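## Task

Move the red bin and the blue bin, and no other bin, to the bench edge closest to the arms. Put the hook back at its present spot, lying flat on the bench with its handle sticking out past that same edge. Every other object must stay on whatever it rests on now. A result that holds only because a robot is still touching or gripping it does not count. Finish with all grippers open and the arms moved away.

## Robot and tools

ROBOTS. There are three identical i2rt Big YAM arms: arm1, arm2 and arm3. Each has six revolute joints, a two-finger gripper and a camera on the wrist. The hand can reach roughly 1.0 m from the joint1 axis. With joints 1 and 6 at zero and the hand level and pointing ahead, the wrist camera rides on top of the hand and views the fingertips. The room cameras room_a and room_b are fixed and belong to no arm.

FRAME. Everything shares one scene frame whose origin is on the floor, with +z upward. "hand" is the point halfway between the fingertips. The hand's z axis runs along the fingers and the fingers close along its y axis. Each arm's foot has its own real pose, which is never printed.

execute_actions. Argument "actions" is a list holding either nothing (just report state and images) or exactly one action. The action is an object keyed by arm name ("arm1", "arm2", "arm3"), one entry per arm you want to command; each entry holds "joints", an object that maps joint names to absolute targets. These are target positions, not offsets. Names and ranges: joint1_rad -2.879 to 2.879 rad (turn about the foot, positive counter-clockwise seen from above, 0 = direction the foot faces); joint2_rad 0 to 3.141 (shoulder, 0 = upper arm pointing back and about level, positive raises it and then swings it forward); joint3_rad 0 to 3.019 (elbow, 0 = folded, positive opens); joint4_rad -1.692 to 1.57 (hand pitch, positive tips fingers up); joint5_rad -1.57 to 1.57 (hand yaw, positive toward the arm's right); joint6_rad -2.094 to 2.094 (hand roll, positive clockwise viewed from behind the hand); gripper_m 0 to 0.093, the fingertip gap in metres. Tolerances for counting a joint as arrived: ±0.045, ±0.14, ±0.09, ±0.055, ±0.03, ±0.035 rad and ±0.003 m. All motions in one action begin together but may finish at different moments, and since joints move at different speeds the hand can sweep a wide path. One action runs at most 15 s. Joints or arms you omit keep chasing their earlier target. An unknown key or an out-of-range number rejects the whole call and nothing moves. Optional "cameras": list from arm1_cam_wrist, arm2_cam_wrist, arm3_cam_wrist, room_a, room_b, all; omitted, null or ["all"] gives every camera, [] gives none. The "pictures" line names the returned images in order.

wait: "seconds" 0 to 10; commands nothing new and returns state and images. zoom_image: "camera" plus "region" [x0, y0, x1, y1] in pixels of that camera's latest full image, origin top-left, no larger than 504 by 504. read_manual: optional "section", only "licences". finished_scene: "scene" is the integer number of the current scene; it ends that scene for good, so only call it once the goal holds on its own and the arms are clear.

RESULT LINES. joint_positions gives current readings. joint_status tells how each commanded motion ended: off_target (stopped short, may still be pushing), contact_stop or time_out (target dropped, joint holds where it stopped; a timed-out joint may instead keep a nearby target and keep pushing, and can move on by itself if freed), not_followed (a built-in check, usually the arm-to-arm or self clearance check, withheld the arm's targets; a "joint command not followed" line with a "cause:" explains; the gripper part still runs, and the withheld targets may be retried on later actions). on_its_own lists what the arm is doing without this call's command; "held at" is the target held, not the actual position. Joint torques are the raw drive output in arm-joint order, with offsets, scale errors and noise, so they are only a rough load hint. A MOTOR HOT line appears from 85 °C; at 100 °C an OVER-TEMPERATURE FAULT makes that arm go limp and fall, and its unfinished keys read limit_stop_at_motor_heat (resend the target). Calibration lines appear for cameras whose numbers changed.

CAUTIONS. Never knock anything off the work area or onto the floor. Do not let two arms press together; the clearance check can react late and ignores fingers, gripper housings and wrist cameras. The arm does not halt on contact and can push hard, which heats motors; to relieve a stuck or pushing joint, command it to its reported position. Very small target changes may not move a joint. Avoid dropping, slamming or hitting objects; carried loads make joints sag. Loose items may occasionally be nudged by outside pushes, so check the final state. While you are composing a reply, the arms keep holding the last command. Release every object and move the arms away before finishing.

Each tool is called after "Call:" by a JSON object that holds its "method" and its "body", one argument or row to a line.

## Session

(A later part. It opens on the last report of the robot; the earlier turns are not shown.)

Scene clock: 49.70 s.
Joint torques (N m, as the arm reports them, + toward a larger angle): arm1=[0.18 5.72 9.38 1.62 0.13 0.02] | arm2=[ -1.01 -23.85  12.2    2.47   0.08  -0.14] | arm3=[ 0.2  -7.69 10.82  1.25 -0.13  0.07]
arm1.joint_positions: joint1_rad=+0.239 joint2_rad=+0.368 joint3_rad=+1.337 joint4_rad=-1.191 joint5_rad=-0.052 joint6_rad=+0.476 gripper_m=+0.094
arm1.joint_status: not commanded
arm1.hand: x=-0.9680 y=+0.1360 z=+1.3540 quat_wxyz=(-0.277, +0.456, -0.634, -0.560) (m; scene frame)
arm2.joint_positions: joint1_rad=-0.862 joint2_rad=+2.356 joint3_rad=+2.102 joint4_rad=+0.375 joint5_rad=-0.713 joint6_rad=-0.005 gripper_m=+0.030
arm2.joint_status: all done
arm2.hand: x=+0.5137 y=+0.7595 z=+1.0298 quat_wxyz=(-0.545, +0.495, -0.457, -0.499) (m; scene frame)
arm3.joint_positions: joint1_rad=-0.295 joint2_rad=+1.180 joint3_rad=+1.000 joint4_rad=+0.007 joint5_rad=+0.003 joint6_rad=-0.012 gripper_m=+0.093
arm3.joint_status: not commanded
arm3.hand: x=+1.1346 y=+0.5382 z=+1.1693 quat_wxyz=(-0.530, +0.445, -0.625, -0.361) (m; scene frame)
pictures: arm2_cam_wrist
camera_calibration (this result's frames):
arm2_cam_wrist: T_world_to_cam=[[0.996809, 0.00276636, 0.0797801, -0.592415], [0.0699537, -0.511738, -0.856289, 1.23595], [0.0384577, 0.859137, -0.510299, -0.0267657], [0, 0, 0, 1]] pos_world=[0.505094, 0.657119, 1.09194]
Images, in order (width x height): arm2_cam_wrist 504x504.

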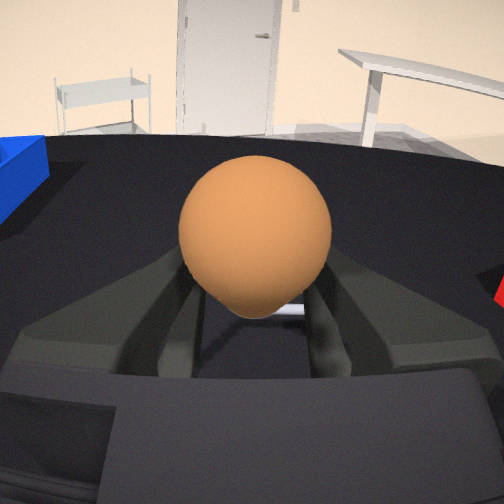

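Call:
{"method": "execute_actions", "body": {
  "actions": [
    {"arm2":{"joints":{"joint2_rad":2.52,"joint4_rad":0.46}}}
  ],
  "cameras": ["arm2_cam_wrist"]
}}

Call:
{"method": "execute_actions", "body": {
  "actions": [
    {"arm2":{"joints":{"joint6_rad":1.6}}}
  ],
  "cameras": ["arm2_cam_wrist","room_a"]
}}

Scene clock: 51.17 s.
Joint torques (N m, as the arm reports them, + toward a larger angle): arm1=[0.2  5.74 9.37 1.62 0.13 0.02] | arm2=[ -0.62 -22.68  11.62   1.61   0.04  -0.03] | arm3=[-0.02 -8.41 10.96  1.3  -0.07  0.02]
arm1.joint_positions: joint1_rad=+0.239 joint2_rad=+0.368 joint3_rad=+1.337 joint4_rad=-1.191 joint5_rad=-0.052 joint6_rad=+0.476 gripper_m=+0.094
arm1.joint_status: not commanded
arm1.hand: x=-0.9680 y=+0.1360 z=+1.3540 quat_wxyz=(-0.277, +0.456, -0.634, -0.560) (m; scene frame)
arm2.joint_positions: joint1_rad=-0.868 joint2_rad=+2.545 joint3_rad=+2.103 joint4_rad=+0.457 joint5_rad=-0.713 joint6_rad=-0.014 gripper_m=+0.030
arm2.joint_status: all done
arm2.hand: x=+0.5267 y=+0.7663 z=+0.8774 quat_wxyz=(-0.513, +0.500, -0.494, -0.494) (m; scene frame)
arm3.joint_positions: joint1_rad=-0.295 joint2_rad=+1.180 joint3_rad=+1.000 joint4_rad=+0.007 joint5_rad=+0.003 joint6_rad=-0.012 gripper_m=+0.093
arm3.joint_status: not commanded
arm3.hand: x=+1.1346 y=+0.5382 z=+1.1693 quat_wxyz=(-0.530, +0.445, -0.625, -0.361) (m; scene frame)
pictures: arm2_cam_wrist
camera_calibration (this result's frames):
arm2_cam_wrist: T_world_to_cam=[[0.999821, 0.00049372, 0.0189209, -0.539639], [0.0157209, -0.578358, -0.815632, 1.15198], [0.0105404, 0.815783, -0.578262, -0.00326946], [0, 0, 0, 1]] pos_world=[0.521466, 0.669192, 0.947913]
Images, in order (width x height): arm2_cam_wrist 504x504.

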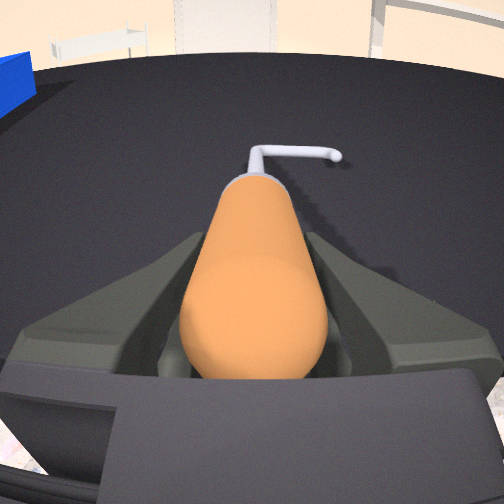

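Scene clock: 53.37 s.
Joint torques (N m, as the arm reports them, + toward a larger angle): arm1=[0.2  5.74 9.38 1.62 0.13 0.02] | arm2=[ -0.17 -22.61  11.58   2.1   -0.3    0.07] | arm3=[-0.16 -7.73 11.06  1.26 -0.14  0.01]
arm1.joint_positions: joint1_rad=+0.239 joint2_rad=+0.368 joint3_rad=+1.337 joint4_rad=-1.191 joint5_rad=-0.052 joint6_rad=+0.476 gripper_m=+0.094
arm1.joint_status: not commanded
arm1.hand: x=-0.9680 y=+0.1360 z=+1.3540 quat_wxyz=(-0.277, +0.456, -0.634, -0.560) (m; scene frame)
arm2.joint_positions: joint1_rad=-0.871 joint2_rad=+2.545 joint3_rad=+2.103 joint4_rad=+0.446 joint5_rad=-0.705 joint6_rad=+1.581 gripper_m=+0.030
arm2.joint_status: all done
arm2.hand: x=+0.5304 y=+0.7646 z=+0.8755 quat_wxyz=(-0.006, -0.011, -0.705, -0.709) (m; scene frame)
arm3.joint_positions: joint1_rad=-0.295 joint2_rad=+1.180 joint3_rad=+1.000 joint4_rad=+0.007 joint5_rad=+0.003 joint6_rad=-0.012 gripper_m=+0.093
arm3.joint_status: not commanded
arm3.hand: x=+1.1346 y=+0.5382 z=+1.1693 quat_wxyz=(-0.530, +0.445, -0.625, -0.361) (m; scene frame)
pictures: arm2_cam_wrist, room_a
camera_calibration (this result's frames):
arm2_cam_wrist: T_world_to_cam=[[-0.0115946, 0.0187634, -0.999757, 0.871032], [-0.822599, -0.568621, -0.00113179, 0.873534], [-0.568504, 0.822385, 0.0220277, -0.226561], [0, 0, 0, 1]] pos_world=[0.599866, 0.666687, 0.876799]
Images, in order (width x height): arm2_cam_wrist 504x504, room_a 672x504.

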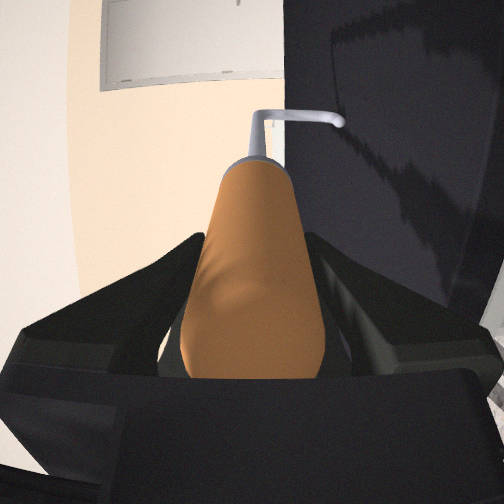

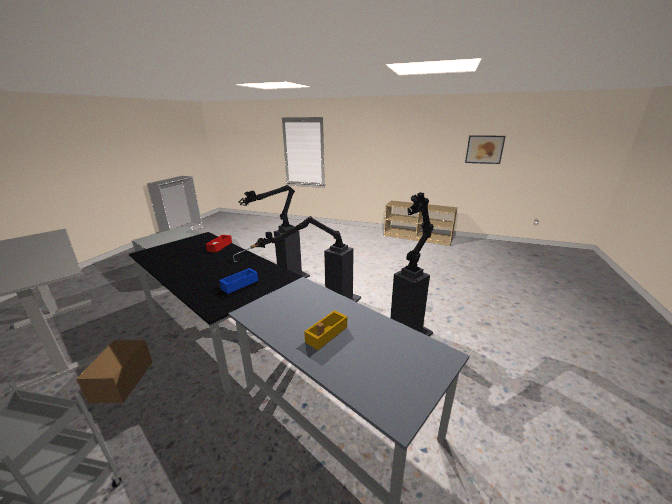

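Call:
{"method": "execute_actions", "body": {
  "actions": [
    {"arm2":{"joints":{"joint2_rad":2.2,"joint4_rad":0.3}}}
  ],
  "cameras": []
}}

Call:
{"method": "execute_actions", "body": {
  "actions": [
    {"arm2":{"joints":{"joint1_rad":-0.15,"joint2_rad":2.15,"joint3_rad":1.87,"joint4_rad":0.39,"joint5_rad":0.14}}}
  ],
  "cameras": ["arm2_cam_wrist","room_a","room_b"]
}}

Call:
{"method": "zoom_image", "body": {
  "camera": "room_a",
  "region": [200, 210, 340, 310]
}}

Scene clock: 56.63 s.
Joint torques (N m, as the arm reports them, + toward a larger angle): arm1=[0.19 5.76 9.38 1.63 0.13 0.02] | arm2=[ -0.16 -23.67  12.96   2.44   0.05  -0.02] | arm3=[ 0.35 -8.55 11.27  1.4  -0.11  0.01]
arm1.joint_positions: joint1_rad=+0.239 joint2_rad=+0.368 joint3_rad=+1.337 joint4_rad=-1.191 joint5_rad=-0.052 joint6_rad=+0.476 gripper_m=+0.094
arm1.joint_status: not commanded
arm1.hand: x=-0.9680 y=+0.1360 z=+1.3540 quat_wxyz=(-0.277, +0.456, -0.634, -0.560) (m; scene frame)
arm2.joint_positions: joint1_rad=-0.870 joint2_rad=+2.258 joint3_rad=+2.094 joint4_rad=+0.274 joint5_rad=-0.713 joint6_rad=+1.587 gripper_m=+0.030
arm2.joint_status: all done
arm2.hand: x=+0.5091 y=+0.7439 z=+1.0906 quat_wxyz=(-0.025, +0.015, -0.677, -0.736) (m; scene frame)
arm3.joint_positions: joint1_rad=-0.295 joint2_rad=+1.180 joint3_rad=+1.000 joint4_rad=+0.007 joint5_rad=+0.003 joint6_rad=-0.012 gripper_m=+0.093
arm3.joint_status: not commanded
arm3.hand: x=+1.1346 y=+0.5382 z=+1.1693 quat_wxyz=(-0.530, +0.445, -0.625, -0.361) (m; scene frame)
pictures: none
No camera images: the call's "cameras" was empty. Leave "cameras" out to get every camera's image.

Scene clock: 59.27 s.
Joint torques (N m, as the arm reports them, + toward a larger angle): arm1=[0.17 5.73 9.37 1.62 0.13 0.02] | arm2=[ -0.52 -24.04  11.68   3.44   0.08  -0.02] | arm3=[-0.4  -7.4  11.09  1.55 -0.11  0.  ]
arm1.joint_positions: joint1_rad=+0.239 joint2_rad=+0.368 joint3_rad=+1.337 joint4_rad=-1.191 joint5_rad=-0.052 joint6_rad=+0.476 gripper_m=+0.094
arm1.joint_status: not commanded
arm1.hand: x=-0.9680 y=+0.1360 z=+1.3540 quat_wxyz=(-0.277, +0.456, -0.634, -0.560) (m; scene frame)
arm2.joint_positions: joint1_rad=-0.147 joint2_rad=+2.222 joint3_rad=+1.836 joint4_rad=+0.345 joint5_rad=+0.139 joint6_rad=+1.587 gripper_m=+0.030
arm2.joint_status: all done
arm2.hand: x=+0.0269 y=+0.9050 z=+0.9872 quat_wxyz=(-0.047, -0.056, -0.719, -0.692) (m; scene frame)
arm3.joint_positions: joint1_rad=-0.295 joint2_rad=+1.180 joint3_rad=+1.000 joint4_rad=+0.007 joint5_rad=+0.003 joint6_rad=-0.012 gripper_m=+0.093
arm3.joint_status: not commanded
arm3.hand: x=+1.1346 y=+0.5382 z=+1.1693 quat_wxyz=(-0.530, +0.445, -0.625, -0.361) (m; scene frame)
pictures: arm2_cam_wrist, room_a, room_b
camera_calibration (this result's frames):
arm2_cam_wrist: T_world_to_cam=[[-0.0186098, -0.0225127, -0.999573, 1.0116], [-0.884985, -0.46484, 0.0269457, 0.419363], [-0.465248, 0.885108, -0.0112729, -0.657408], [0, 0, 0, 1]] pos_world=[0.084097, 0.799588, 0.992458]
Images, in order (width x height): arm2_cam_wrist 504x504, room_a 672x504, room_b 672x504.

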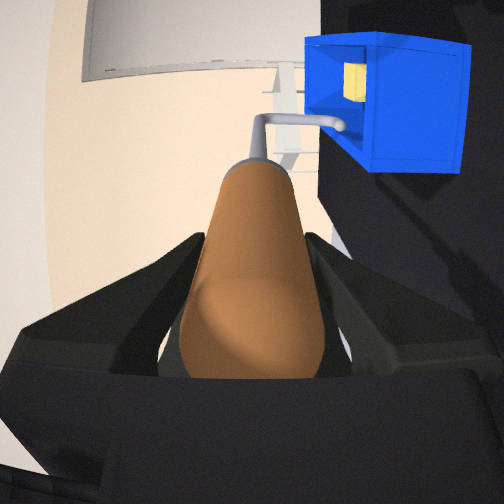

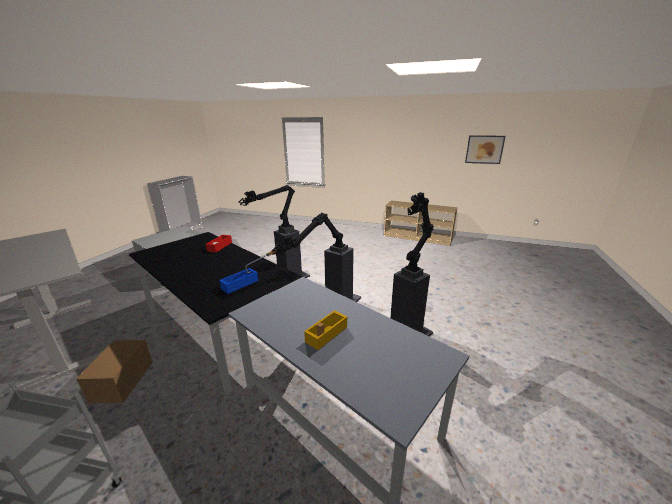

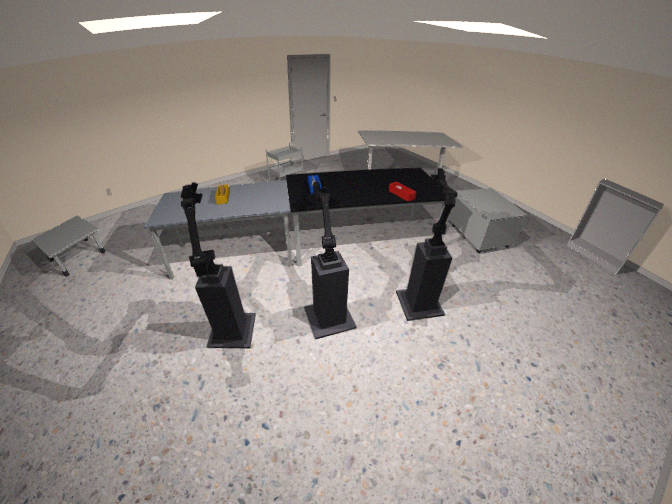

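Region (200, 210, 340, 310) of room_a's 672x504 image, scaled by 3.600, with more detail than that image has; it fills the top 360 rows of this view, and the rest is white.

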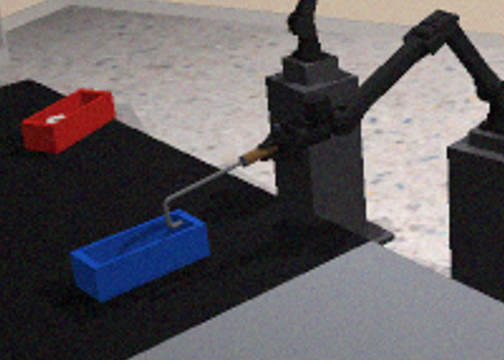

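Call:
{"method": "execute_actions", "body": {
  "actions": [
    {"arm2":{"joints":{"joint1_rad":-0.17,"joint3_rad":1.96,"joint2_rad":2.22}}}
  ],
  "cameras": []
}}

Call:
{"method": "execute_actions", "body": {
  "actions": [
    {"arm2":{"joints":{"joint2_rad":2.38,"joint4_rad":0.48}}}
  ],
  "cameras": ["arm2_cam_wrist","room_a"]
}}

Call:
{"method": "zoom_image", "body": {
  "camera": "room_a",
  "region": [200, 210, 340, 310]
}}

Scene clock: 60.77 s.
Joint torques (N m, as the arm reports them, + toward a larger angle): arm1=[0.18 5.75 9.38 1.62 0.13 0.02] | arm2=[ -0.93 -22.43  16.09   3.42   0.07  -0.02] | arm3=[-0.7  -7.44 11.04  1.49 -0.13  0.01]
arm1.joint_positions: joint1_rad=+0.239 joint2_rad=+0.368 joint3_rad=+1.337 joint4_rad=-1.191 joint5_rad=-0.052 joint6_rad=+0.476 gripper_m=+0.094
arm1.joint_status: not commanded
arm1.hand: x=-0.9680 y=+0.1360 z=+1.3540 quat_wxyz=(-0.277, +0.456, -0.634, -0.560) (m; scene frame)
arm2.joint_positions: joint1_rad=-0.170 joint2_rad=+2.263 joint3_rad=+1.871 joint4_rad=+0.345 joint5_rad=+0.139 joint6_rad=+1.587 gripper_m=+0.030
arm2.joint_status: all done
arm2.hand: x=+0.0475 y=+0.9137 z=+0.9720 quat_wxyz=(-0.055, -0.064, -0.720, -0.689) (m; scene frame)
arm3.joint_positions: joint1_rad=-0.295 joint2_rad=+1.180 joint3_rad=+1.000 joint4_rad=+0.007 joint5_rad=+0.003 joint6_rad=-0.012 gripper_m=+0.093
arm3.joint_status: not commanded
arm3.hand: x=+1.1346 y=+0.5382 z=+1.1693 quat_wxyz=(-0.530, +0.445, -0.625, -0.361) (m; scene frame)
pictures: none
No camera images: the call's "cameras" was empty. Leave "cameras" out to get every camera's image.

Scene clock: 61.70 s.
Joint torques (N m, as the arm reports them, + toward a larger angle): arm1=[0.2  5.74 9.37 1.62 0.13 0.02] | arm2=[ -0.58 -21.73  13.03   1.69   0.02  -0.14] | arm3=[ 0.02 -7.32 10.88  1.47 -0.07 -0.03]
arm1.joint_positions: joint1_rad=+0.239 joint2_rad=+0.368 joint3_rad=+1.337 joint4_rad=-1.191 joint5_rad=-0.052 joint6_rad=+0.476 gripper_m=+0.094
arm1.joint_status: not commanded
arm1.hand: x=-0.9680 y=+0.1360 z=+1.3540 quat_wxyz=(-0.277, +0.456, -0.634, -0.560) (m; scene frame)
arm2.joint_positions: joint1_rad=-0.170 joint2_rad=+2.409 joint3_rad=+1.904 joint4_rad=+0.479 joint5_rad=+0.140 joint6_rad=+1.597 gripper_m=+0.030
arm2.joint_status: all done
arm2.hand: x=+0.0481 y=+0.9281 z=+0.8920 quat_wxyz=(-0.051, -0.068, -0.713, -0.696) (m; scene frame)
arm3.joint_positions: joint1_rad=-0.295 joint2_rad=+1.180 joint3_rad=+1.000 joint4_rad=+0.007 joint5_rad=+0.003 joint6_rad=-0.012 gripper_m=+0.093
arm3.joint_status: not commanded
arm3.hand: x=+1.1346 y=+0.5382 z=+1.1693 quat_wxyz=(-0.530, +0.445, -0.625, -0.361) (m; scene frame)
pictures: arm2_cam_wrist, room_a
camera_calibration (this result's frames):
arm2_cam_wrist: T_world_to_cam=[[-0.0288936, -0.00659834, -0.999561, 0.903044], [-0.895429, -0.444271, 0.0288162, 0.431156], [-0.444266, 0.895868, 0.00692824, -0.696238], [0, 0, 0, 1]] pos_world=[0.102847, 0.821246, 0.895046]
Images, in order (width x height): arm2_cam_wrist 504x504, room_a 672x504.

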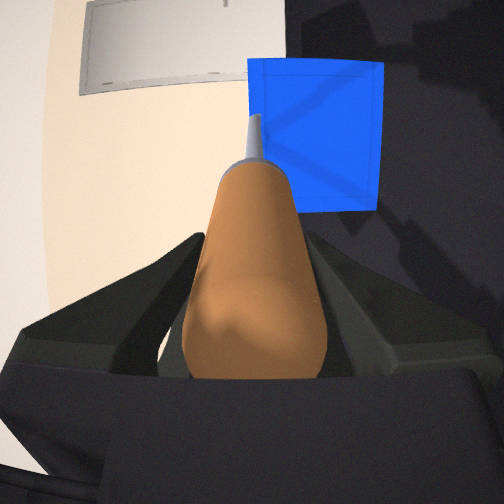

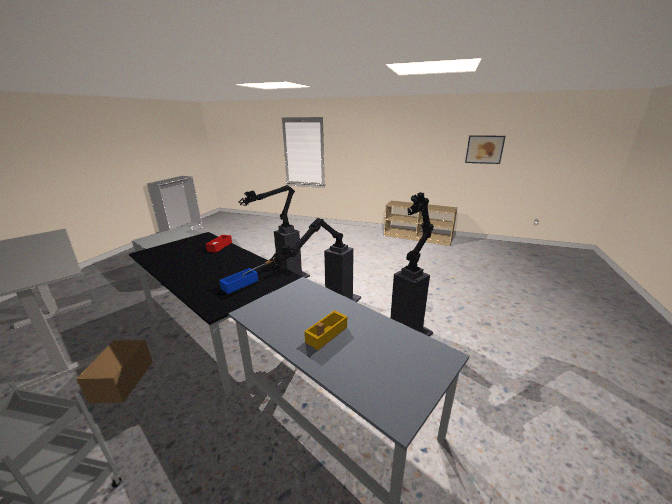

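Region (200, 210, 340, 310) of room_a's 672x504 image, scaled by 3.600, with more detail than that image has; it fills the top 360 rows of this view, and the rest is white.

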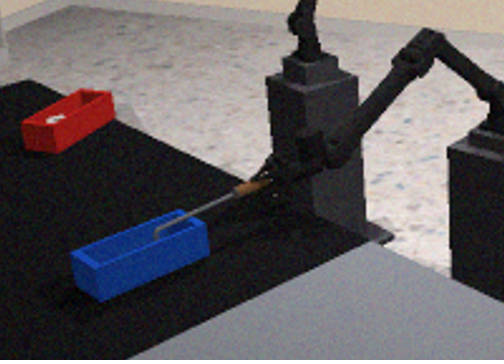

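Call:
{"method": "execute_actions", "body": {
  "actions": [
    {"arm2":{"joints":{"joint2_rad":2.085,"joint3_rad":1.45,"joint4_rad":0.735}}}
  ],
  "cameras": ["arm2_cam_wrist"]
}}

Call:
{"method": "execute_actions", "body": {
  "actions": [
    {"arm2":{"joints":{"joint2_rad":1.905,"joint3_rad":1.10,"joint4_rad":0.90}}}
  ],
  "cameras": ["arm2_cam_wrist"]
}}

Call:
{"method": "execute_actions", "body": {
  "actions": [
    {"arm2":{"joints":{"joint2_rad":1.76,"joint3_rad":0.82,"joint4_rad":1.03}}}
  ],
  "cameras": ["arm2_cam_wrist"]
}}

Call:
{"method": "execute_actions", "body": {
  "actions": [
    {"arm2":{"joints":{"joint2_rad":1.645,"joint3_rad":0.62,"joint4_rad":1.11}}}
  ],
  "cameras": ["arm2_cam_wrist","room_a"]
}}

Call:
{"method": "zoom_image", "body": {
  "camera": "room_a",
  "region": [200, 210, 340, 310]
}}

Scene clock: 63.70 s.
Joint torques (N m, as the arm reports them, + toward a larger angle): arm1=[0.16 5.77 9.38 1.62 0.13 0.01] | arm2=[ -0.35 -18.01   8.4    2.67   0.03  -0.14] | arm3=[ 0.36 -7.69 11.01  1.34 -0.14 -0.04]
arm1.joint_positions: joint1_rad=+0.239 joint2_rad=+0.368 joint3_rad=+1.337 joint4_rad=-1.191 joint5_rad=-0.052 joint6_rad=+0.476 gripper_m=+0.094
arm1.joint_status: not commanded
arm1.hand: x=-0.9680 y=+0.1360 z=+1.3540 quat_wxyz=(-0.277, +0.456, -0.634, -0.560) (m; scene frame)
arm2.joint_positions: joint1_rad=-0.170 joint2_rad=+2.108 joint3_rad=+1.441 joint4_rad=+0.709 joint5_rad=+0.139 joint6_rad=+1.597 gripper_m=+0.030
arm2.joint_status: all done
arm2.hand: x=+0.0449 y=+0.8189 z=+0.9455 quat_wxyz=(-0.049, -0.069, -0.688, -0.721) (m; scene frame)
arm3.joint_positions: joint1_rad=-0.295 joint2_rad=+1.180 joint3_rad=+1.000 joint4_rad=+0.007 joint5_rad=+0.003 joint6_rad=-0.012 gripper_m=+0.093
arm3.joint_status: not commanded
arm3.hand: x=+1.1346 y=+0.5382 z=+1.1693 quat_wxyz=(-0.530, +0.445, -0.625, -0.361) (m; scene frame)
pictures: arm2_cam_wrist
camera_calibration (this result's frames):
arm2_cam_wrist: T_world_to_cam=[[-0.0273669, 0.0623932, -0.997676, 0.897355], [-0.895077, -0.445899, -0.00333332, 0.409945], [-0.445071, 0.892906, 0.0680497, -0.655567], [0, 0, 0, 1]] pos_world=[0.0997159, 0.712165, 0.941247]
Images, in order (width x height): arm2_cam_wrist 504x504.

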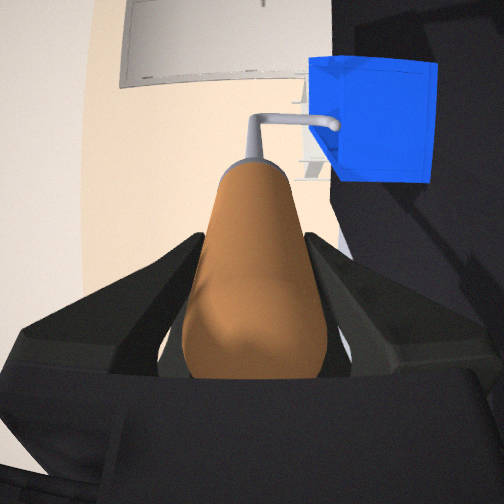

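Scene clock: 64.93 s.
Joint torques (N m, as the arm reports them, + toward a larger angle): arm1=[0.18 5.74 9.38 1.62 0.13 0.02] | arm2=[ -0.63 -16.25   9.01   3.78   0.05  -0.15] | arm3=[-0.49 -7.24 11.21  1.37 -0.2   0.  ]
arm1.joint_positions: joint1_rad=+0.239 joint2_rad=+0.368 joint3_rad=+1.337 joint4_rad=-1.191 joint5_rad=-0.052 joint6_rad=+0.476 gripper_m=+0.094
arm1.joint_status: not commanded
arm1.hand: x=-0.9680 y=+0.1360 z=+1.3540 quat_wxyz=(-0.277, +0.456, -0.634, -0.560) (m; scene frame)
arm2.joint_positions: joint1_rad=-0.170 joint2_rad=+1.947 joint3_rad=+1.068 joint4_rad=+0.848 joint5_rad=+0.139 joint6_rad=+1.597 gripper_m=+0.030
arm2.joint_status: all done
arm2.hand: x=+0.0420 y=+0.7130 z=+0.9062 quat_wxyz=(-0.051, -0.068, -0.714, -0.695) (m; scene frame)
arm3.joint_positions: joint1_rad=-0.295 joint2_rad=+1.180 joint3_rad=+1.000 joint4_rad=+0.007 joint5_rad=+0.003 joint6_rad=-0.012 gripper_m=+0.093
arm3.joint_status: not commanded
arm3.hand: x=+1.1346 y=+0.5382 z=+1.1693 quat_wxyz=(-0.530, +0.445, -0.625, -0.361) (m; scene frame)
pictures: arm2_cam_wrist
camera_calibration (this result's frames):
arm2_cam_wrist: T_world_to_cam=[[-0.0293901, -0.0103682, -0.999514, 0.918303], [-0.895081, -0.444829, 0.0309336, 0.328179], [-0.444934, 0.895555, 0.0037932, -0.503303], [0, 0, 0, 1]] pos_world=[0.0967992, 0.60624, 0.909615]
Images, in order (width x height): arm2_cam_wrist 504x504.

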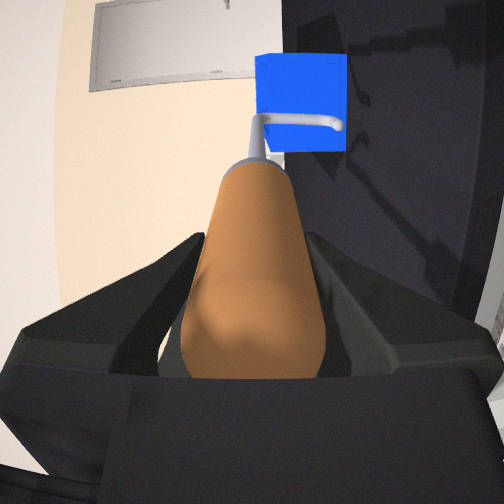

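Scene clock: 66.00 s.
Joint torques (N m, as the arm reports them, + toward a larger angle): arm1=[0.16 5.75 9.38 1.62 0.13 0.02] | arm2=[ -0.66 -12.24   7.79   3.61   0.04  -0.15] | arm3=[-0.41 -8.14 10.96  1.63 -0.17 -0.02]
arm1.joint_positions: joint1_rad=+0.239 joint2_rad=+0.368 joint3_rad=+1.337 joint4_rad=-1.191 joint5_rad=-0.052 joint6_rad=+0.476 gripper_m=+0.094
arm1.joint_status: not commanded
arm1.hand: x=-0.9680 y=+0.1360 z=+1.3540 quat_wxyz=(-0.277, +0.456, -0.634, -0.560) (m; scene frame)
arm2.joint_positions: joint1_rad=-0.170 joint2_rad=+1.793 joint3_rad=+0.794 joint4_rad=+0.982 joint5_rad=+0.139 joint6_rad=+1.597 gripper_m=+0.030
arm2.joint_status: all done
arm2.hand: x=+0.0395 y=+0.6234 z=+0.9095 quat_wxyz=(-0.050, -0.068, -0.709, -0.700) (m; scene frame)
arm3.joint_positions: joint1_rad=-0.295 joint2_rad=+1.180 joint3_rad=+1.000 joint4_rad=+0.007 joint5_rad=+0.003 joint6_rad=-0.012 gripper_m=+0.093
arm3.joint_status: not commanded
arm3.hand: x=+1.1346 y=+0.5382 z=+1.1693 quat_wxyz=(-0.530, +0.445, -0.625, -0.361) (m; scene frame)
pictures: arm2_cam_wrist
camera_calibration (this result's frames):
arm2_cam_wrist: T_world_to_cam=[[-0.0290188, 0.00297201, -0.999574, 0.912357], [-0.895085, -0.445212, 0.0246616, 0.291897], [-0.444949, 0.89542, 0.0155797, -0.434762], [0, 0, 0, 1]] pos_world=[0.0943009, 0.516539, 0.911543]
Images, in order (width x height): arm2_cam_wrist 504x504.

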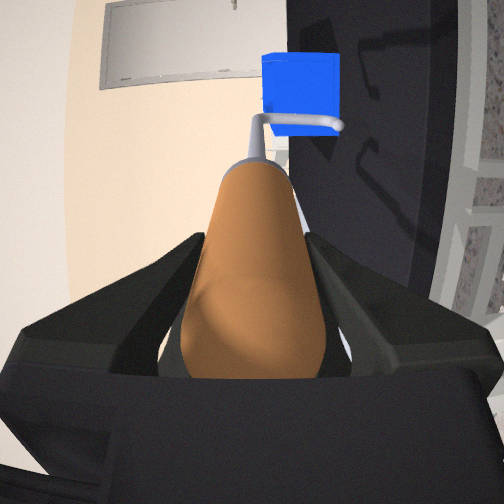

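Scene clock: 66.90 s.
Joint torques (N m, as the arm reports them, + toward a larger angle): arm1=[0.18 5.74 9.37 1.61 0.13 0.01] | arm2=[ -0.61 -10.61   7.12   3.74   0.03  -0.16] | arm3=[ 0.06 -8.44 11.23  1.52 -0.15  0.02]
arm1.joint_positions: joint1_rad=+0.239 joint2_rad=+0.368 joint3_rad=+1.337 joint4_rad=-1.191 joint5_rad=-0.052 joint6_rad=+0.476 gripper_m=+0.094
arm1.joint_status: not commanded
arm1.hand: x=-0.9680 y=+0.1360 z=+1.3540 quat_wxyz=(-0.277, +0.456, -0.634, -0.560) (m; scene frame)
arm2.joint_positions: joint1_rad=-0.170 joint2_rad=+1.677 joint3_rad=+0.596 joint4_rad=+1.056 joint5_rad=+0.139 joint6_rad=+1.597 gripper_m=+0.030
arm2.joint_status: all done
arm2.hand: x=+0.0376 y=+0.5545 z=+0.9067 quat_wxyz=(-0.051, -0.068, -0.712, -0.697) (m; scene frame)
arm3.joint_positions: joint1_rad=-0.295 joint2_rad=+1.180 joint3_rad=+1.000 joint4_rad=+0.007 joint5_rad=+0.003 joint6_rad=-0.012 gripper_m=+0.093
arm3.joint_status: not commanded
arm3.hand: x=+1.1346 y=+0.5382 z=+1.1693 quat_wxyz=(-0.530, +0.445, -0.625, -0.361) (m; scene frame)
pictures: arm2_cam_wrist, room_a
camera_calibration (this result's frames):
arm2_cam_wrist: T_world_to_cam=[[-0.0292309, -0.00465107, -0.999562, 0.913954], [-0.895083, -0.445004, 0.0282462, 0.256205], [-0.44494, 0.895517, 0.00884477, -0.367813], [0, 0, 0, 1]] pos_world=[0.0923855, 0.447646, 0.90957]
Images, in order (width x height): arm2_cam_wrist 504x504, room_a 672x504.

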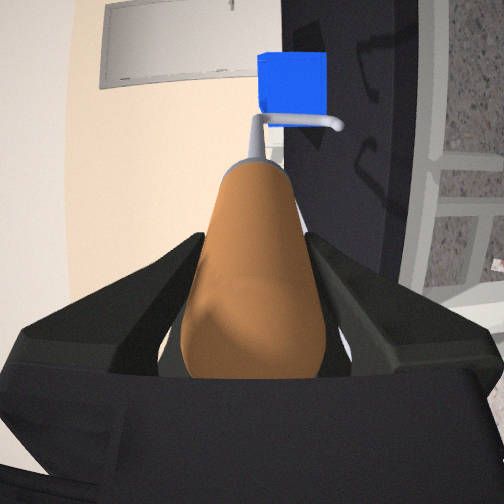

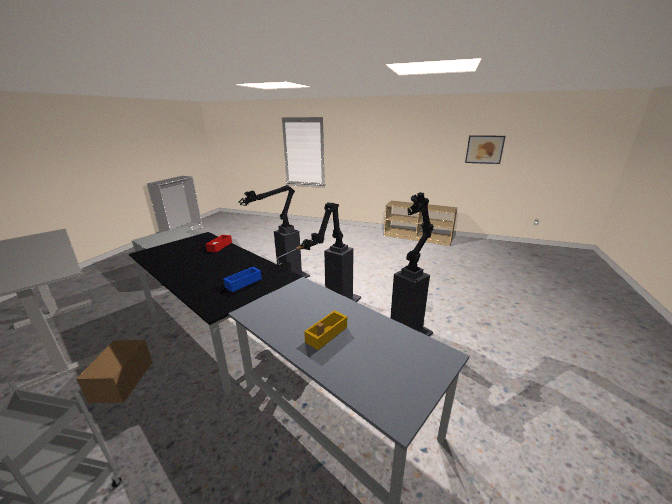

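Region (200, 210, 340, 310) of room_a's 672x504 image, scaled by 3.600, with more detail than that image has; it fills the top 360 rows of this view, and the rest is white.

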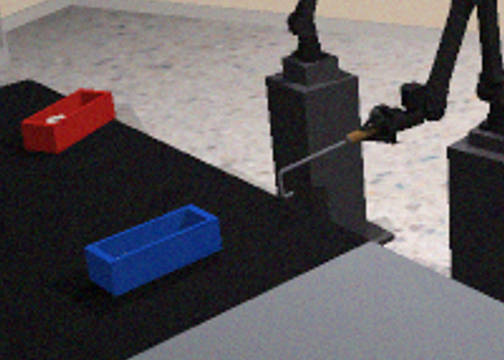

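Call:
{"method": "execute_actions", "body": {
  "actions": [
    {"arm2":{"joints":{"joint2_rad":1.8,"joint3_rad":1.3,"joint4_rad":0.75}}}
  ],
  "cameras": []
}}

Call:
{"method": "execute_actions", "body": {
  "actions": [
    {"arm2":{"joints":{"joint2_rad":2.13,"joint3_rad":1.83,"joint4_rad":0.45}}}
  ],
  "cameras": ["arm2_cam_wrist"]
}}

Call:
{"method": "execute_actions", "body": {
  "actions": [
    {"arm2":{"joints":{"joint2_rad":2.275,"joint3_rad":1.74,"joint4_rad":0.57}}}
  ],
  "cameras": ["arm2_cam_wrist"]
}}

Scene clock: 68.80 s.
Joint torques (N m, as the arm reports them, + toward a larger angle): arm1=[0.17 5.72 9.37 1.62 0.13 0.02] | arm2=[ -0.85 -16.2   12.71   2.84  -0.03  -0.2 ] | arm3=[-0.69 -7.64 11.04  1.39 -0.14  0.04]
arm1.joint_positions: joint1_rad=+0.239 joint2_rad=+0.368 joint3_rad=+1.337 joint4_rad=-1.191 joint5_rad=-0.052 joint6_rad=+0.476 gripper_m=+0.094
arm1.joint_status: not commanded
arm1.hand: x=-0.9680 y=+0.1360 z=+1.3540 quat_wxyz=(-0.277, +0.456, -0.634, -0.560) (m; scene frame)
arm2.joint_positions: joint1_rad=-0.170 joint2_rad=+1.837 joint3_rad=+1.242 joint4_rad=+0.717 joint5_rad=+0.141 joint6_rad=+1.601 gripper_m=+0.030
arm2.joint_status: all done
arm2.hand: x=+0.0430 y=+0.7465 z=+1.0434 quat_wxyz=(-0.046, -0.071, -0.659, -0.747) (m; scene frame)
arm3.joint_positions: joint1_rad=-0.295 joint2_rad=+1.180 joint3_rad=+1.000 joint4_rad=+0.007 joint5_rad=+0.003 joint6_rad=-0.012 gripper_m=+0.093
arm3.joint_status: not commanded
arm3.hand: x=+1.1346 y=+0.5382 z=+1.1693 quat_wxyz=(-0.530, +0.445, -0.625, -0.361) (m; scene frame)
pictures: none
No camera images: the call's "cameras" was empty. Leave "cameras" out to get every camera's image.

Scene clock: 70.20 s.
Joint torques (N m, as the arm reports them, + toward a larger angle): arm1=[0.22 5.74 9.38 1.62 0.13 0.02] | arm2=[ -0.62 -22.28  15.31   3.15  -0.01  -0.21] | arm3=[-0.49 -7.69 11.15  1.5  -0.13  0.  ]
arm1.joint_positions: joint1_rad=+0.239 joint2_rad=+0.368 joint3_rad=+1.337 joint4_rad=-1.191 joint5_rad=-0.052 joint6_rad=+0.476 gripper_m=+0.094
arm1.joint_status: not commanded
arm1.hand: x=-0.9680 y=+0.1360 z=+1.3540 quat_wxyz=(-0.277, +0.456, -0.634, -0.560) (m; scene frame)
arm2.joint_positions: joint1_rad=-0.170 joint2_rad=+2.193 joint3_rad=+1.749 joint4_rad=+0.412 joint5_rad=+0.141 joint6_rad=+1.601 gripper_m=+0.030
arm2.joint_status: all done
arm2.hand: x=+0.0470 y=+0.8876 z=+0.9774 quat_wxyz=(-0.050, -0.069, -0.714, -0.695) (m; scene frame)
arm3.joint_positions: joint1_rad=-0.295 joint2_rad=+1.180 joint3_rad=+1.000 joint4_rad=+0.007 joint5_rad=+0.003 joint6_rad=-0.012 gripper_m=+0.093
arm3.joint_status: not commanded
arm3.hand: x=+1.1346 y=+0.5382 z=+1.1693 quat_wxyz=(-0.530, +0.445, -0.625, -0.361) (m; scene frame)
pictures: arm2_cam_wrist
camera_calibration (this result's frames):
arm2_cam_wrist: T_world_to_cam=[[-0.0331508, -0.0108222, -0.999392, 0.991942], [-0.895686, -0.443345, 0.0345117, 0.403359], [-0.443449, 0.896286, 0.00500392, -0.659562], [0, 0, 0, 1]] pos_world=[0.101684, 0.780718, 0.980719]
Images, in order (width x height): arm2_cam_wrist 504x504.

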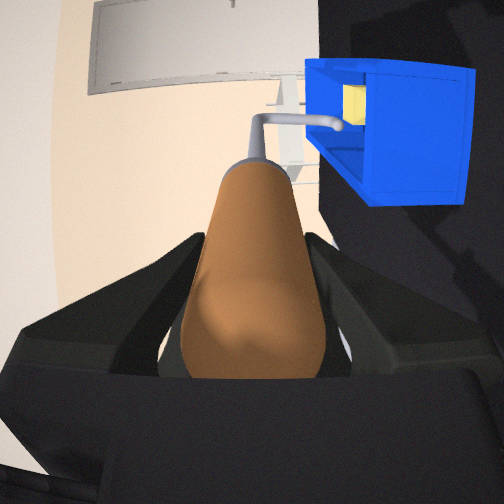

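Scene clock: 71.13 s.
Joint torques (N m, as the arm reports them, + toward a larger angle): arm1=[0.16 5.73 9.37 1.63 0.13 0.02] | arm2=[ -0.7  -21.28   9.82   1.82  -0.02  -0.26] | arm3=[ 0.4  -9.16 10.9   1.57 -0.11  0.  ]
arm1.joint_positions: joint1_rad=+0.239 joint2_rad=+0.368 joint3_rad=+1.337 joint4_rad=-1.191 joint5_rad=-0.052 joint6_rad=+0.476 gripper_m=+0.094
arm1.joint_status: not commanded
arm1.hand: x=-0.9680 y=+0.1360 z=+1.3540 quat_wxyz=(-0.277, +0.456, -0.634, -0.560) (m; scene frame)
arm2.joint_positions: joint1_rad=-0.170 joint2_rad=+2.313 joint3_rad=+1.718 joint4_rad=+0.563 joint5_rad=+0.141 joint6_rad=+1.606 gripper_m=+0.030
arm2.joint_status: all done
arm2.hand: x=+0.0472 y=+0.8893 z=+0.8921 quat_wxyz=(-0.048, -0.071, -0.714, -0.695) (m; scene frame)
arm3.joint_positions: joint1_rad=-0.295 joint2_rad=+1.180 joint3_rad=+1.000 joint4_rad=+0.007 joint5_rad=+0.003 joint6_rad=-0.012 gripper_m=+0.093
arm3.joint_status: not commanded
arm3.hand: x=+1.1346 y=+0.5382 z=+1.1693 quat_wxyz=(-0.530, +0.445, -0.625, -0.361) (m; scene frame)
pictures: arm2_cam_wrist
camera_calibration (this result's frames):
arm2_cam_wrist: T_world_to_cam=[[-0.0380275, -0.00996956, -0.999227, 0.906044], [-0.895743, -0.442901, 0.0385082, 0.403255], [-0.442942, 0.896515, 0.00791223, -0.663359], [0, 0, 0, 1]] pos_world=[0.101838, 0.782346, 0.895063]
Images, in order (width x height): arm2_cam_wrist 504x504.

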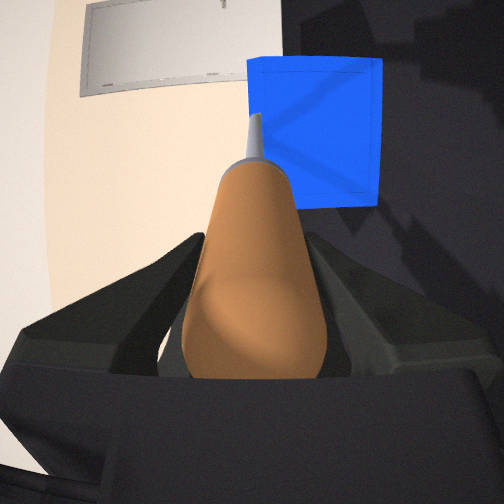

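Call:
{"method": "execute_actions", "body": {
  "actions": [
    {"arm2":{"joints":{"joint2_rad":2.125,"joint3_rad":1.43,"joint4_rad":0.72}}}
  ],
  "cameras": ["arm2_cam_wrist"]
}}

Call:
{"method": "execute_actions", "body": {
  "actions": [
    {"arm2":{"joints":{"joint2_rad":1.925,"joint3_rad":1.095,"joint4_rad":0.89}}}
  ],
  "cameras": ["arm2_cam_wrist"]
}}

Scene clock: 72.37 s.
Joint torques (N m, as the arm reports them, + toward a larger angle): arm1=[0.19 5.74 9.38 1.62 0.13 0.02] | arm2=[ -0.54 -18.99   7.66   2.59   0.    -0.26] | arm3=[-0.38 -7.86 11.36  1.4  -0.14  0.02]
arm1.joint_positions: joint1_rad=+0.239 joint2_rad=+0.368 joint3_rad=+1.337 joint4_rad=-1.191 joint5_rad=-0.052 joint6_rad=+0.476 gripper_m=+0.094
arm1.joint_status: not commanded
arm1.hand: x=-0.9680 y=+0.1360 z=+1.3540 quat_wxyz=(-0.277, +0.456, -0.634, -0.560) (m; scene frame)
arm2.joint_positions: joint1_rad=-0.170 joint2_rad=+2.160 joint3_rad=+1.426 joint4_rad=+0.694 joint5_rad=+0.141 joint6_rad=+1.606 gripper_m=+0.030
arm2.joint_status: all done
arm2.hand: x=+0.0452 y=+0.8173 z=+0.8920 quat_wxyz=(-0.049, -0.071, -0.717, -0.692) (m; scene frame)
arm3.joint_positions: joint1_rad=-0.295 joint2_rad=+1.180 joint3_rad=+1.000 joint4_rad=+0.007 joint5_rad=+0.003 joint6_rad=-0.012 gripper_m=+0.093
arm3.joint_status: not commanded
arm3.hand: x=+1.1346 y=+0.5382 z=+1.1693 quat_wxyz=(-0.530, +0.445, -0.625, -0.361) (m; scene frame)
pictures: arm2_cam_wrist
camera_calibration (this result's frames):
arm2_cam_wrist: T_world_to_cam=[[-0.037893, -0.0184306, -0.999112, 0.911903], [-0.895578, -0.442905, 0.0421366, 0.366282], [-0.443289, 0.896379, 0.000276969, -0.592794], [0, 0, 0, 1]] pos_world=[0.0998105, 0.710403, 0.895823]
Images, in order (width x height): arm2_cam_wrist 504x504.

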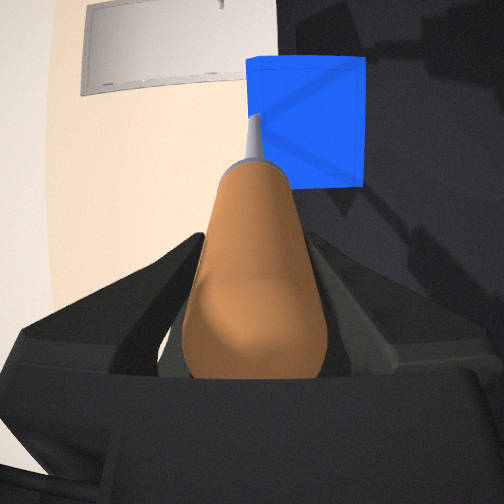

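Scene clock: 73.43 s.
Joint torques (N m, as the arm reports them, + toward a larger angle): arm1=[0.19 5.76 9.38 1.62 0.13 0.02] | arm2=[ -0.5  -16.03   8.16   3.62  -0.01  -0.25] | arm3=[-0.27 -8.16 11.21  1.35 -0.18  0.03]
arm1.joint_positions: joint1_rad=+0.239 joint2_rad=+0.368 joint3_rad=+1.337 joint4_rad=-1.191 joint5_rad=-0.052 joint6_rad=+0.476 gripper_m=+0.094
arm1.joint_status: not commanded
arm1.hand: x=-0.9680 y=+0.1360 z=+1.3540 quat_wxyz=(-0.277, +0.456, -0.634, -0.560) (m; scene frame)
arm2.joint_positions: joint1_rad=-0.170 joint2_rad=+1.965 joint3_rad=+1.073 joint4_rad=+0.840 joint5_rad=+0.141 joint6_rad=+1.605 gripper_m=+0.030
arm2.joint_status: all done
arm2.hand: x=+0.0423 y=+0.7148 z=+0.8944 quat_wxyz=(-0.049, -0.071, -0.721, -0.688) (m; scene frame)
arm3.joint_positions: joint1_rad=-0.295 joint2_rad=+1.180 joint3_rad=+1.000 joint4_rad=+0.007 joint5_rad=+0.003 joint6_rad=-0.012 gripper_m=+0.093
arm3.joint_status: not commanded
arm3.hand: x=+1.1346 y=+0.5382 z=+1.1693 quat_wxyz=(-0.530, +0.445, -0.625, -0.361) (m; scene frame)
pictures: arm2_cam_wrist
camera_calibration (this result's frames):
arm2_cam_wrist: T_world_to_cam=[[-0.03746, -0.0299879, -0.998848, 0.920343], [-0.895587, -0.442411, 0.0468696, 0.313643], [-0.443307, 0.896311, -0.010284, -0.492693], [0, 0, 0, 1]] pos_world=[0.0969562, 0.607964, 0.899515]
Images, in order (width x height): arm2_cam_wrist 504x504.

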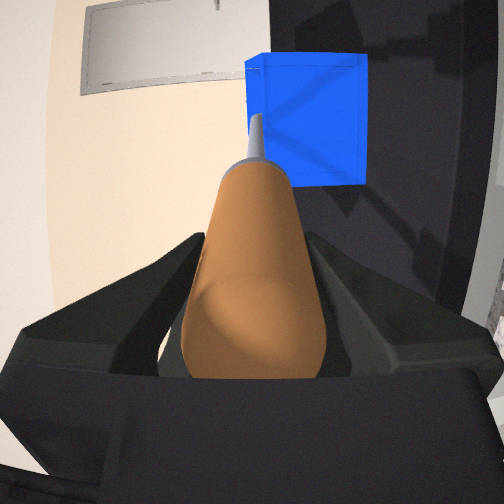

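Call:
{"method": "execute_actions", "body": {
  "actions": [
    {"arm2":{"joints":{"joint2_rad":1.78,"joint3_rad":0.815,"joint4_rad":1.02}}}
  ],
  "cameras": ["arm2_cam_wrist"]
}}

Call:
{"method": "execute_actions", "body": {
  "actions": [
    {"arm2":{"joints":{"joint2_rad":1.665,"joint3_rad":0.615,"joint4_rad":1.10}}}
  ],
  "cameras": ["arm2_cam_wrist","room_a"]
}}

Call:
{"method": "zoom_image", "body": {
  "camera": "room_a",
  "region": [200, 210, 340, 310]
}}

Scene clock: 74.63 s.
Joint torques (N m, as the arm reports them, + toward a larger angle): arm1=[0.21 5.75 9.38 1.62 0.13 0.01] | arm2=[ -0.72 -12.3    7.42   3.68   0.    -0.25] | arm3=[-0.36 -8.03 11.21  1.28 -0.11  0.  ]
arm1.joint_positions: joint1_rad=+0.239 joint2_rad=+0.368 joint3_rad=+1.337 joint4_rad=-1.191 joint5_rad=-0.052 joint6_rad=+0.476 gripper_m=+0.094
arm1.joint_status: not commanded
arm1.hand: x=-0.9680 y=+0.1360 z=+1.3540 quat_wxyz=(-0.277, +0.456, -0.634, -0.560) (m; scene frame)
arm2.joint_positions: joint1_rad=-0.170 joint2_rad=+1.811 joint3_rad=+0.792 joint4_rad=+0.971 joint5_rad=+0.141 joint6_rad=+1.605 gripper_m=+0.030
arm2.joint_status: all done
arm2.hand: x=+0.0398 y=+0.6230 z=+0.8950 quat_wxyz=(-0.049, -0.071, -0.720, -0.689) (m; scene frame)
arm3.joint_positions: joint1_rad=-0.295 joint2_rad=+1.180 joint3_rad=+1.000 joint4_rad=+0.007 joint5_rad=+0.003 joint6_rad=-0.012 gripper_m=+0.093
arm3.joint_status: not commanded
arm3.hand: x=+1.1346 y=+0.5382 z=+1.1693 quat_wxyz=(-0.530, +0.445, -0.625, -0.361) (m; scene frame)
pictures: arm2_cam_wrist
camera_calibration (this result's frames):
arm2_cam_wrist: T_world_to_cam=[[-0.0373751, -0.0269407, -0.998938, 0.916224], [-0.89559, -0.442554, 0.0454437, 0.272097], [-0.443308, 0.896337, -0.00758734, -0.414], [0, 0, 0, 1]] pos_world=[0.0944018, 0.516185, 0.899745]
Images, in order (width x height): arm2_cam_wrist 504x504.

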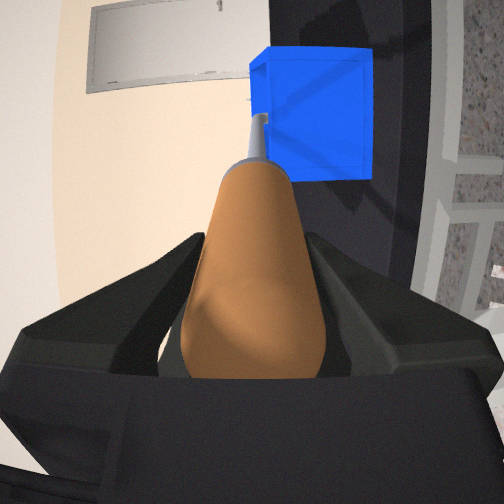

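Scene clock: 75.50 s.
Joint torques (N m, as the arm reports them, + toward a larger angle): arm1=[0.19 5.75 9.37 1.62 0.14 0.02] | arm2=[ -0.65 -10.67   6.71   3.75   0.    -0.25] | arm3=[ 0.1  -8.27 11.    1.51 -0.12 -0.02]
arm1.joint_positions: joint1_rad=+0.239 joint2_rad=+0.368 joint3_rad=+1.337 joint4_rad=-1.191 joint5_rad=-0.052 joint6_rad=+0.476 gripper_m=+0.094
arm1.joint_status: not commanded
arm1.hand: x=-0.9680 y=+0.1360 z=+1.3540 quat_wxyz=(-0.277, +0.456, -0.634, -0.560) (m; scene frame)
arm2.joint_positions: joint1_rad=-0.170 joint2_rad=+1.698 joint3_rad=+0.594 joint4_rad=+1.046 joint5_rad=+0.141 joint6_rad=+1.605 gripper_m=+0.030
arm2.joint_status: all done
arm2.hand: x=+0.0378 y=+0.5541 z=+0.8924 quat_wxyz=(-0.049, -0.070, -0.723, -0.685) (m; scene frame)
arm3.joint_positions: joint1_rad=-0.295 joint2_rad=+1.180 joint3_rad=+1.000 joint4_rad=+0.007 joint5_rad=+0.003 joint6_rad=-0.012 gripper_m=+0.093
arm3.joint_status: not commanded
arm3.hand: x=+1.1346 y=+0.5382 z=+1.1693 quat_wxyz=(-0.530, +0.445, -0.625, -0.361) (m; scene frame)
pictures: arm2_cam_wrist, room_a
camera_calibration (this result's frames):
arm2_cam_wrist: T_world_to_cam=[[-0.0376297, -0.0360812, -0.99864, 0.916506], [-0.895581, -0.442111, 0.04972, 0.235921], [-0.443303, 0.896235, -0.0156772, -0.345788], [0, 0, 0, 1]] pos_world=[0.0924857, 0.447279, 0.898109]
Images, in order (width x height): arm2_cam_wrist 504x504, room_a 672x504.

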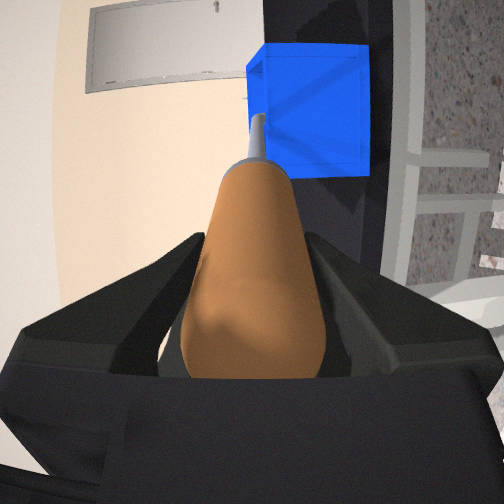

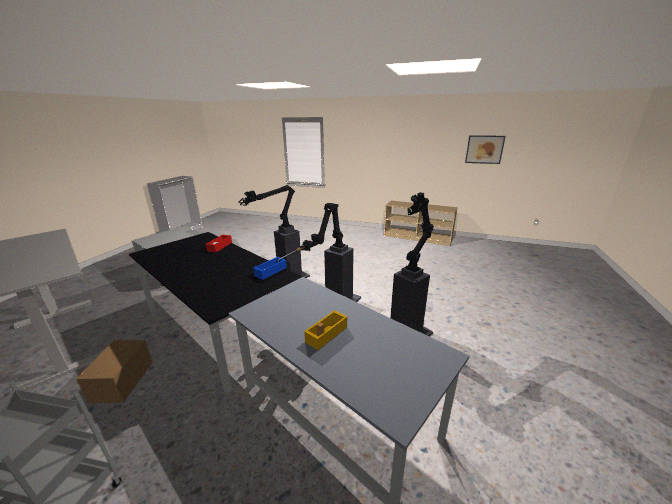

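Region (200, 210, 340, 310) of room_a's 672x504 image, scaled by 3.600, with more detail than that image has; it fills the top 360 rows of this view, and the rest is white.

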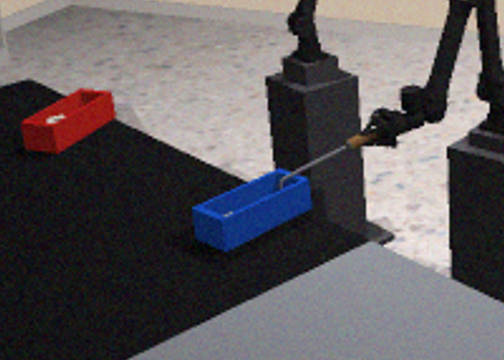

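Call:
{"method": "zoom_image", "body": {
  "camera": "arm2_cam_wrist",
  "region": [300, 0, 460, 260]
}}

Region (300, 0, 460, 260) of arm2_cam_wrist's 504x504 image, scaled by 1.938, with more detail than that image has; it fills the left 310 columns of this view, and the rest is white.

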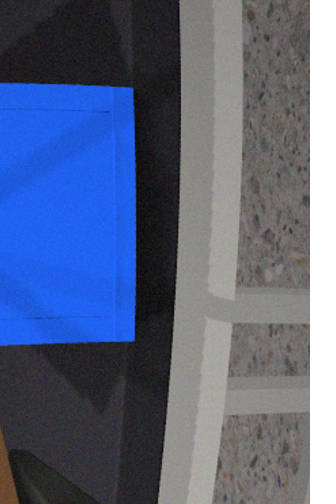

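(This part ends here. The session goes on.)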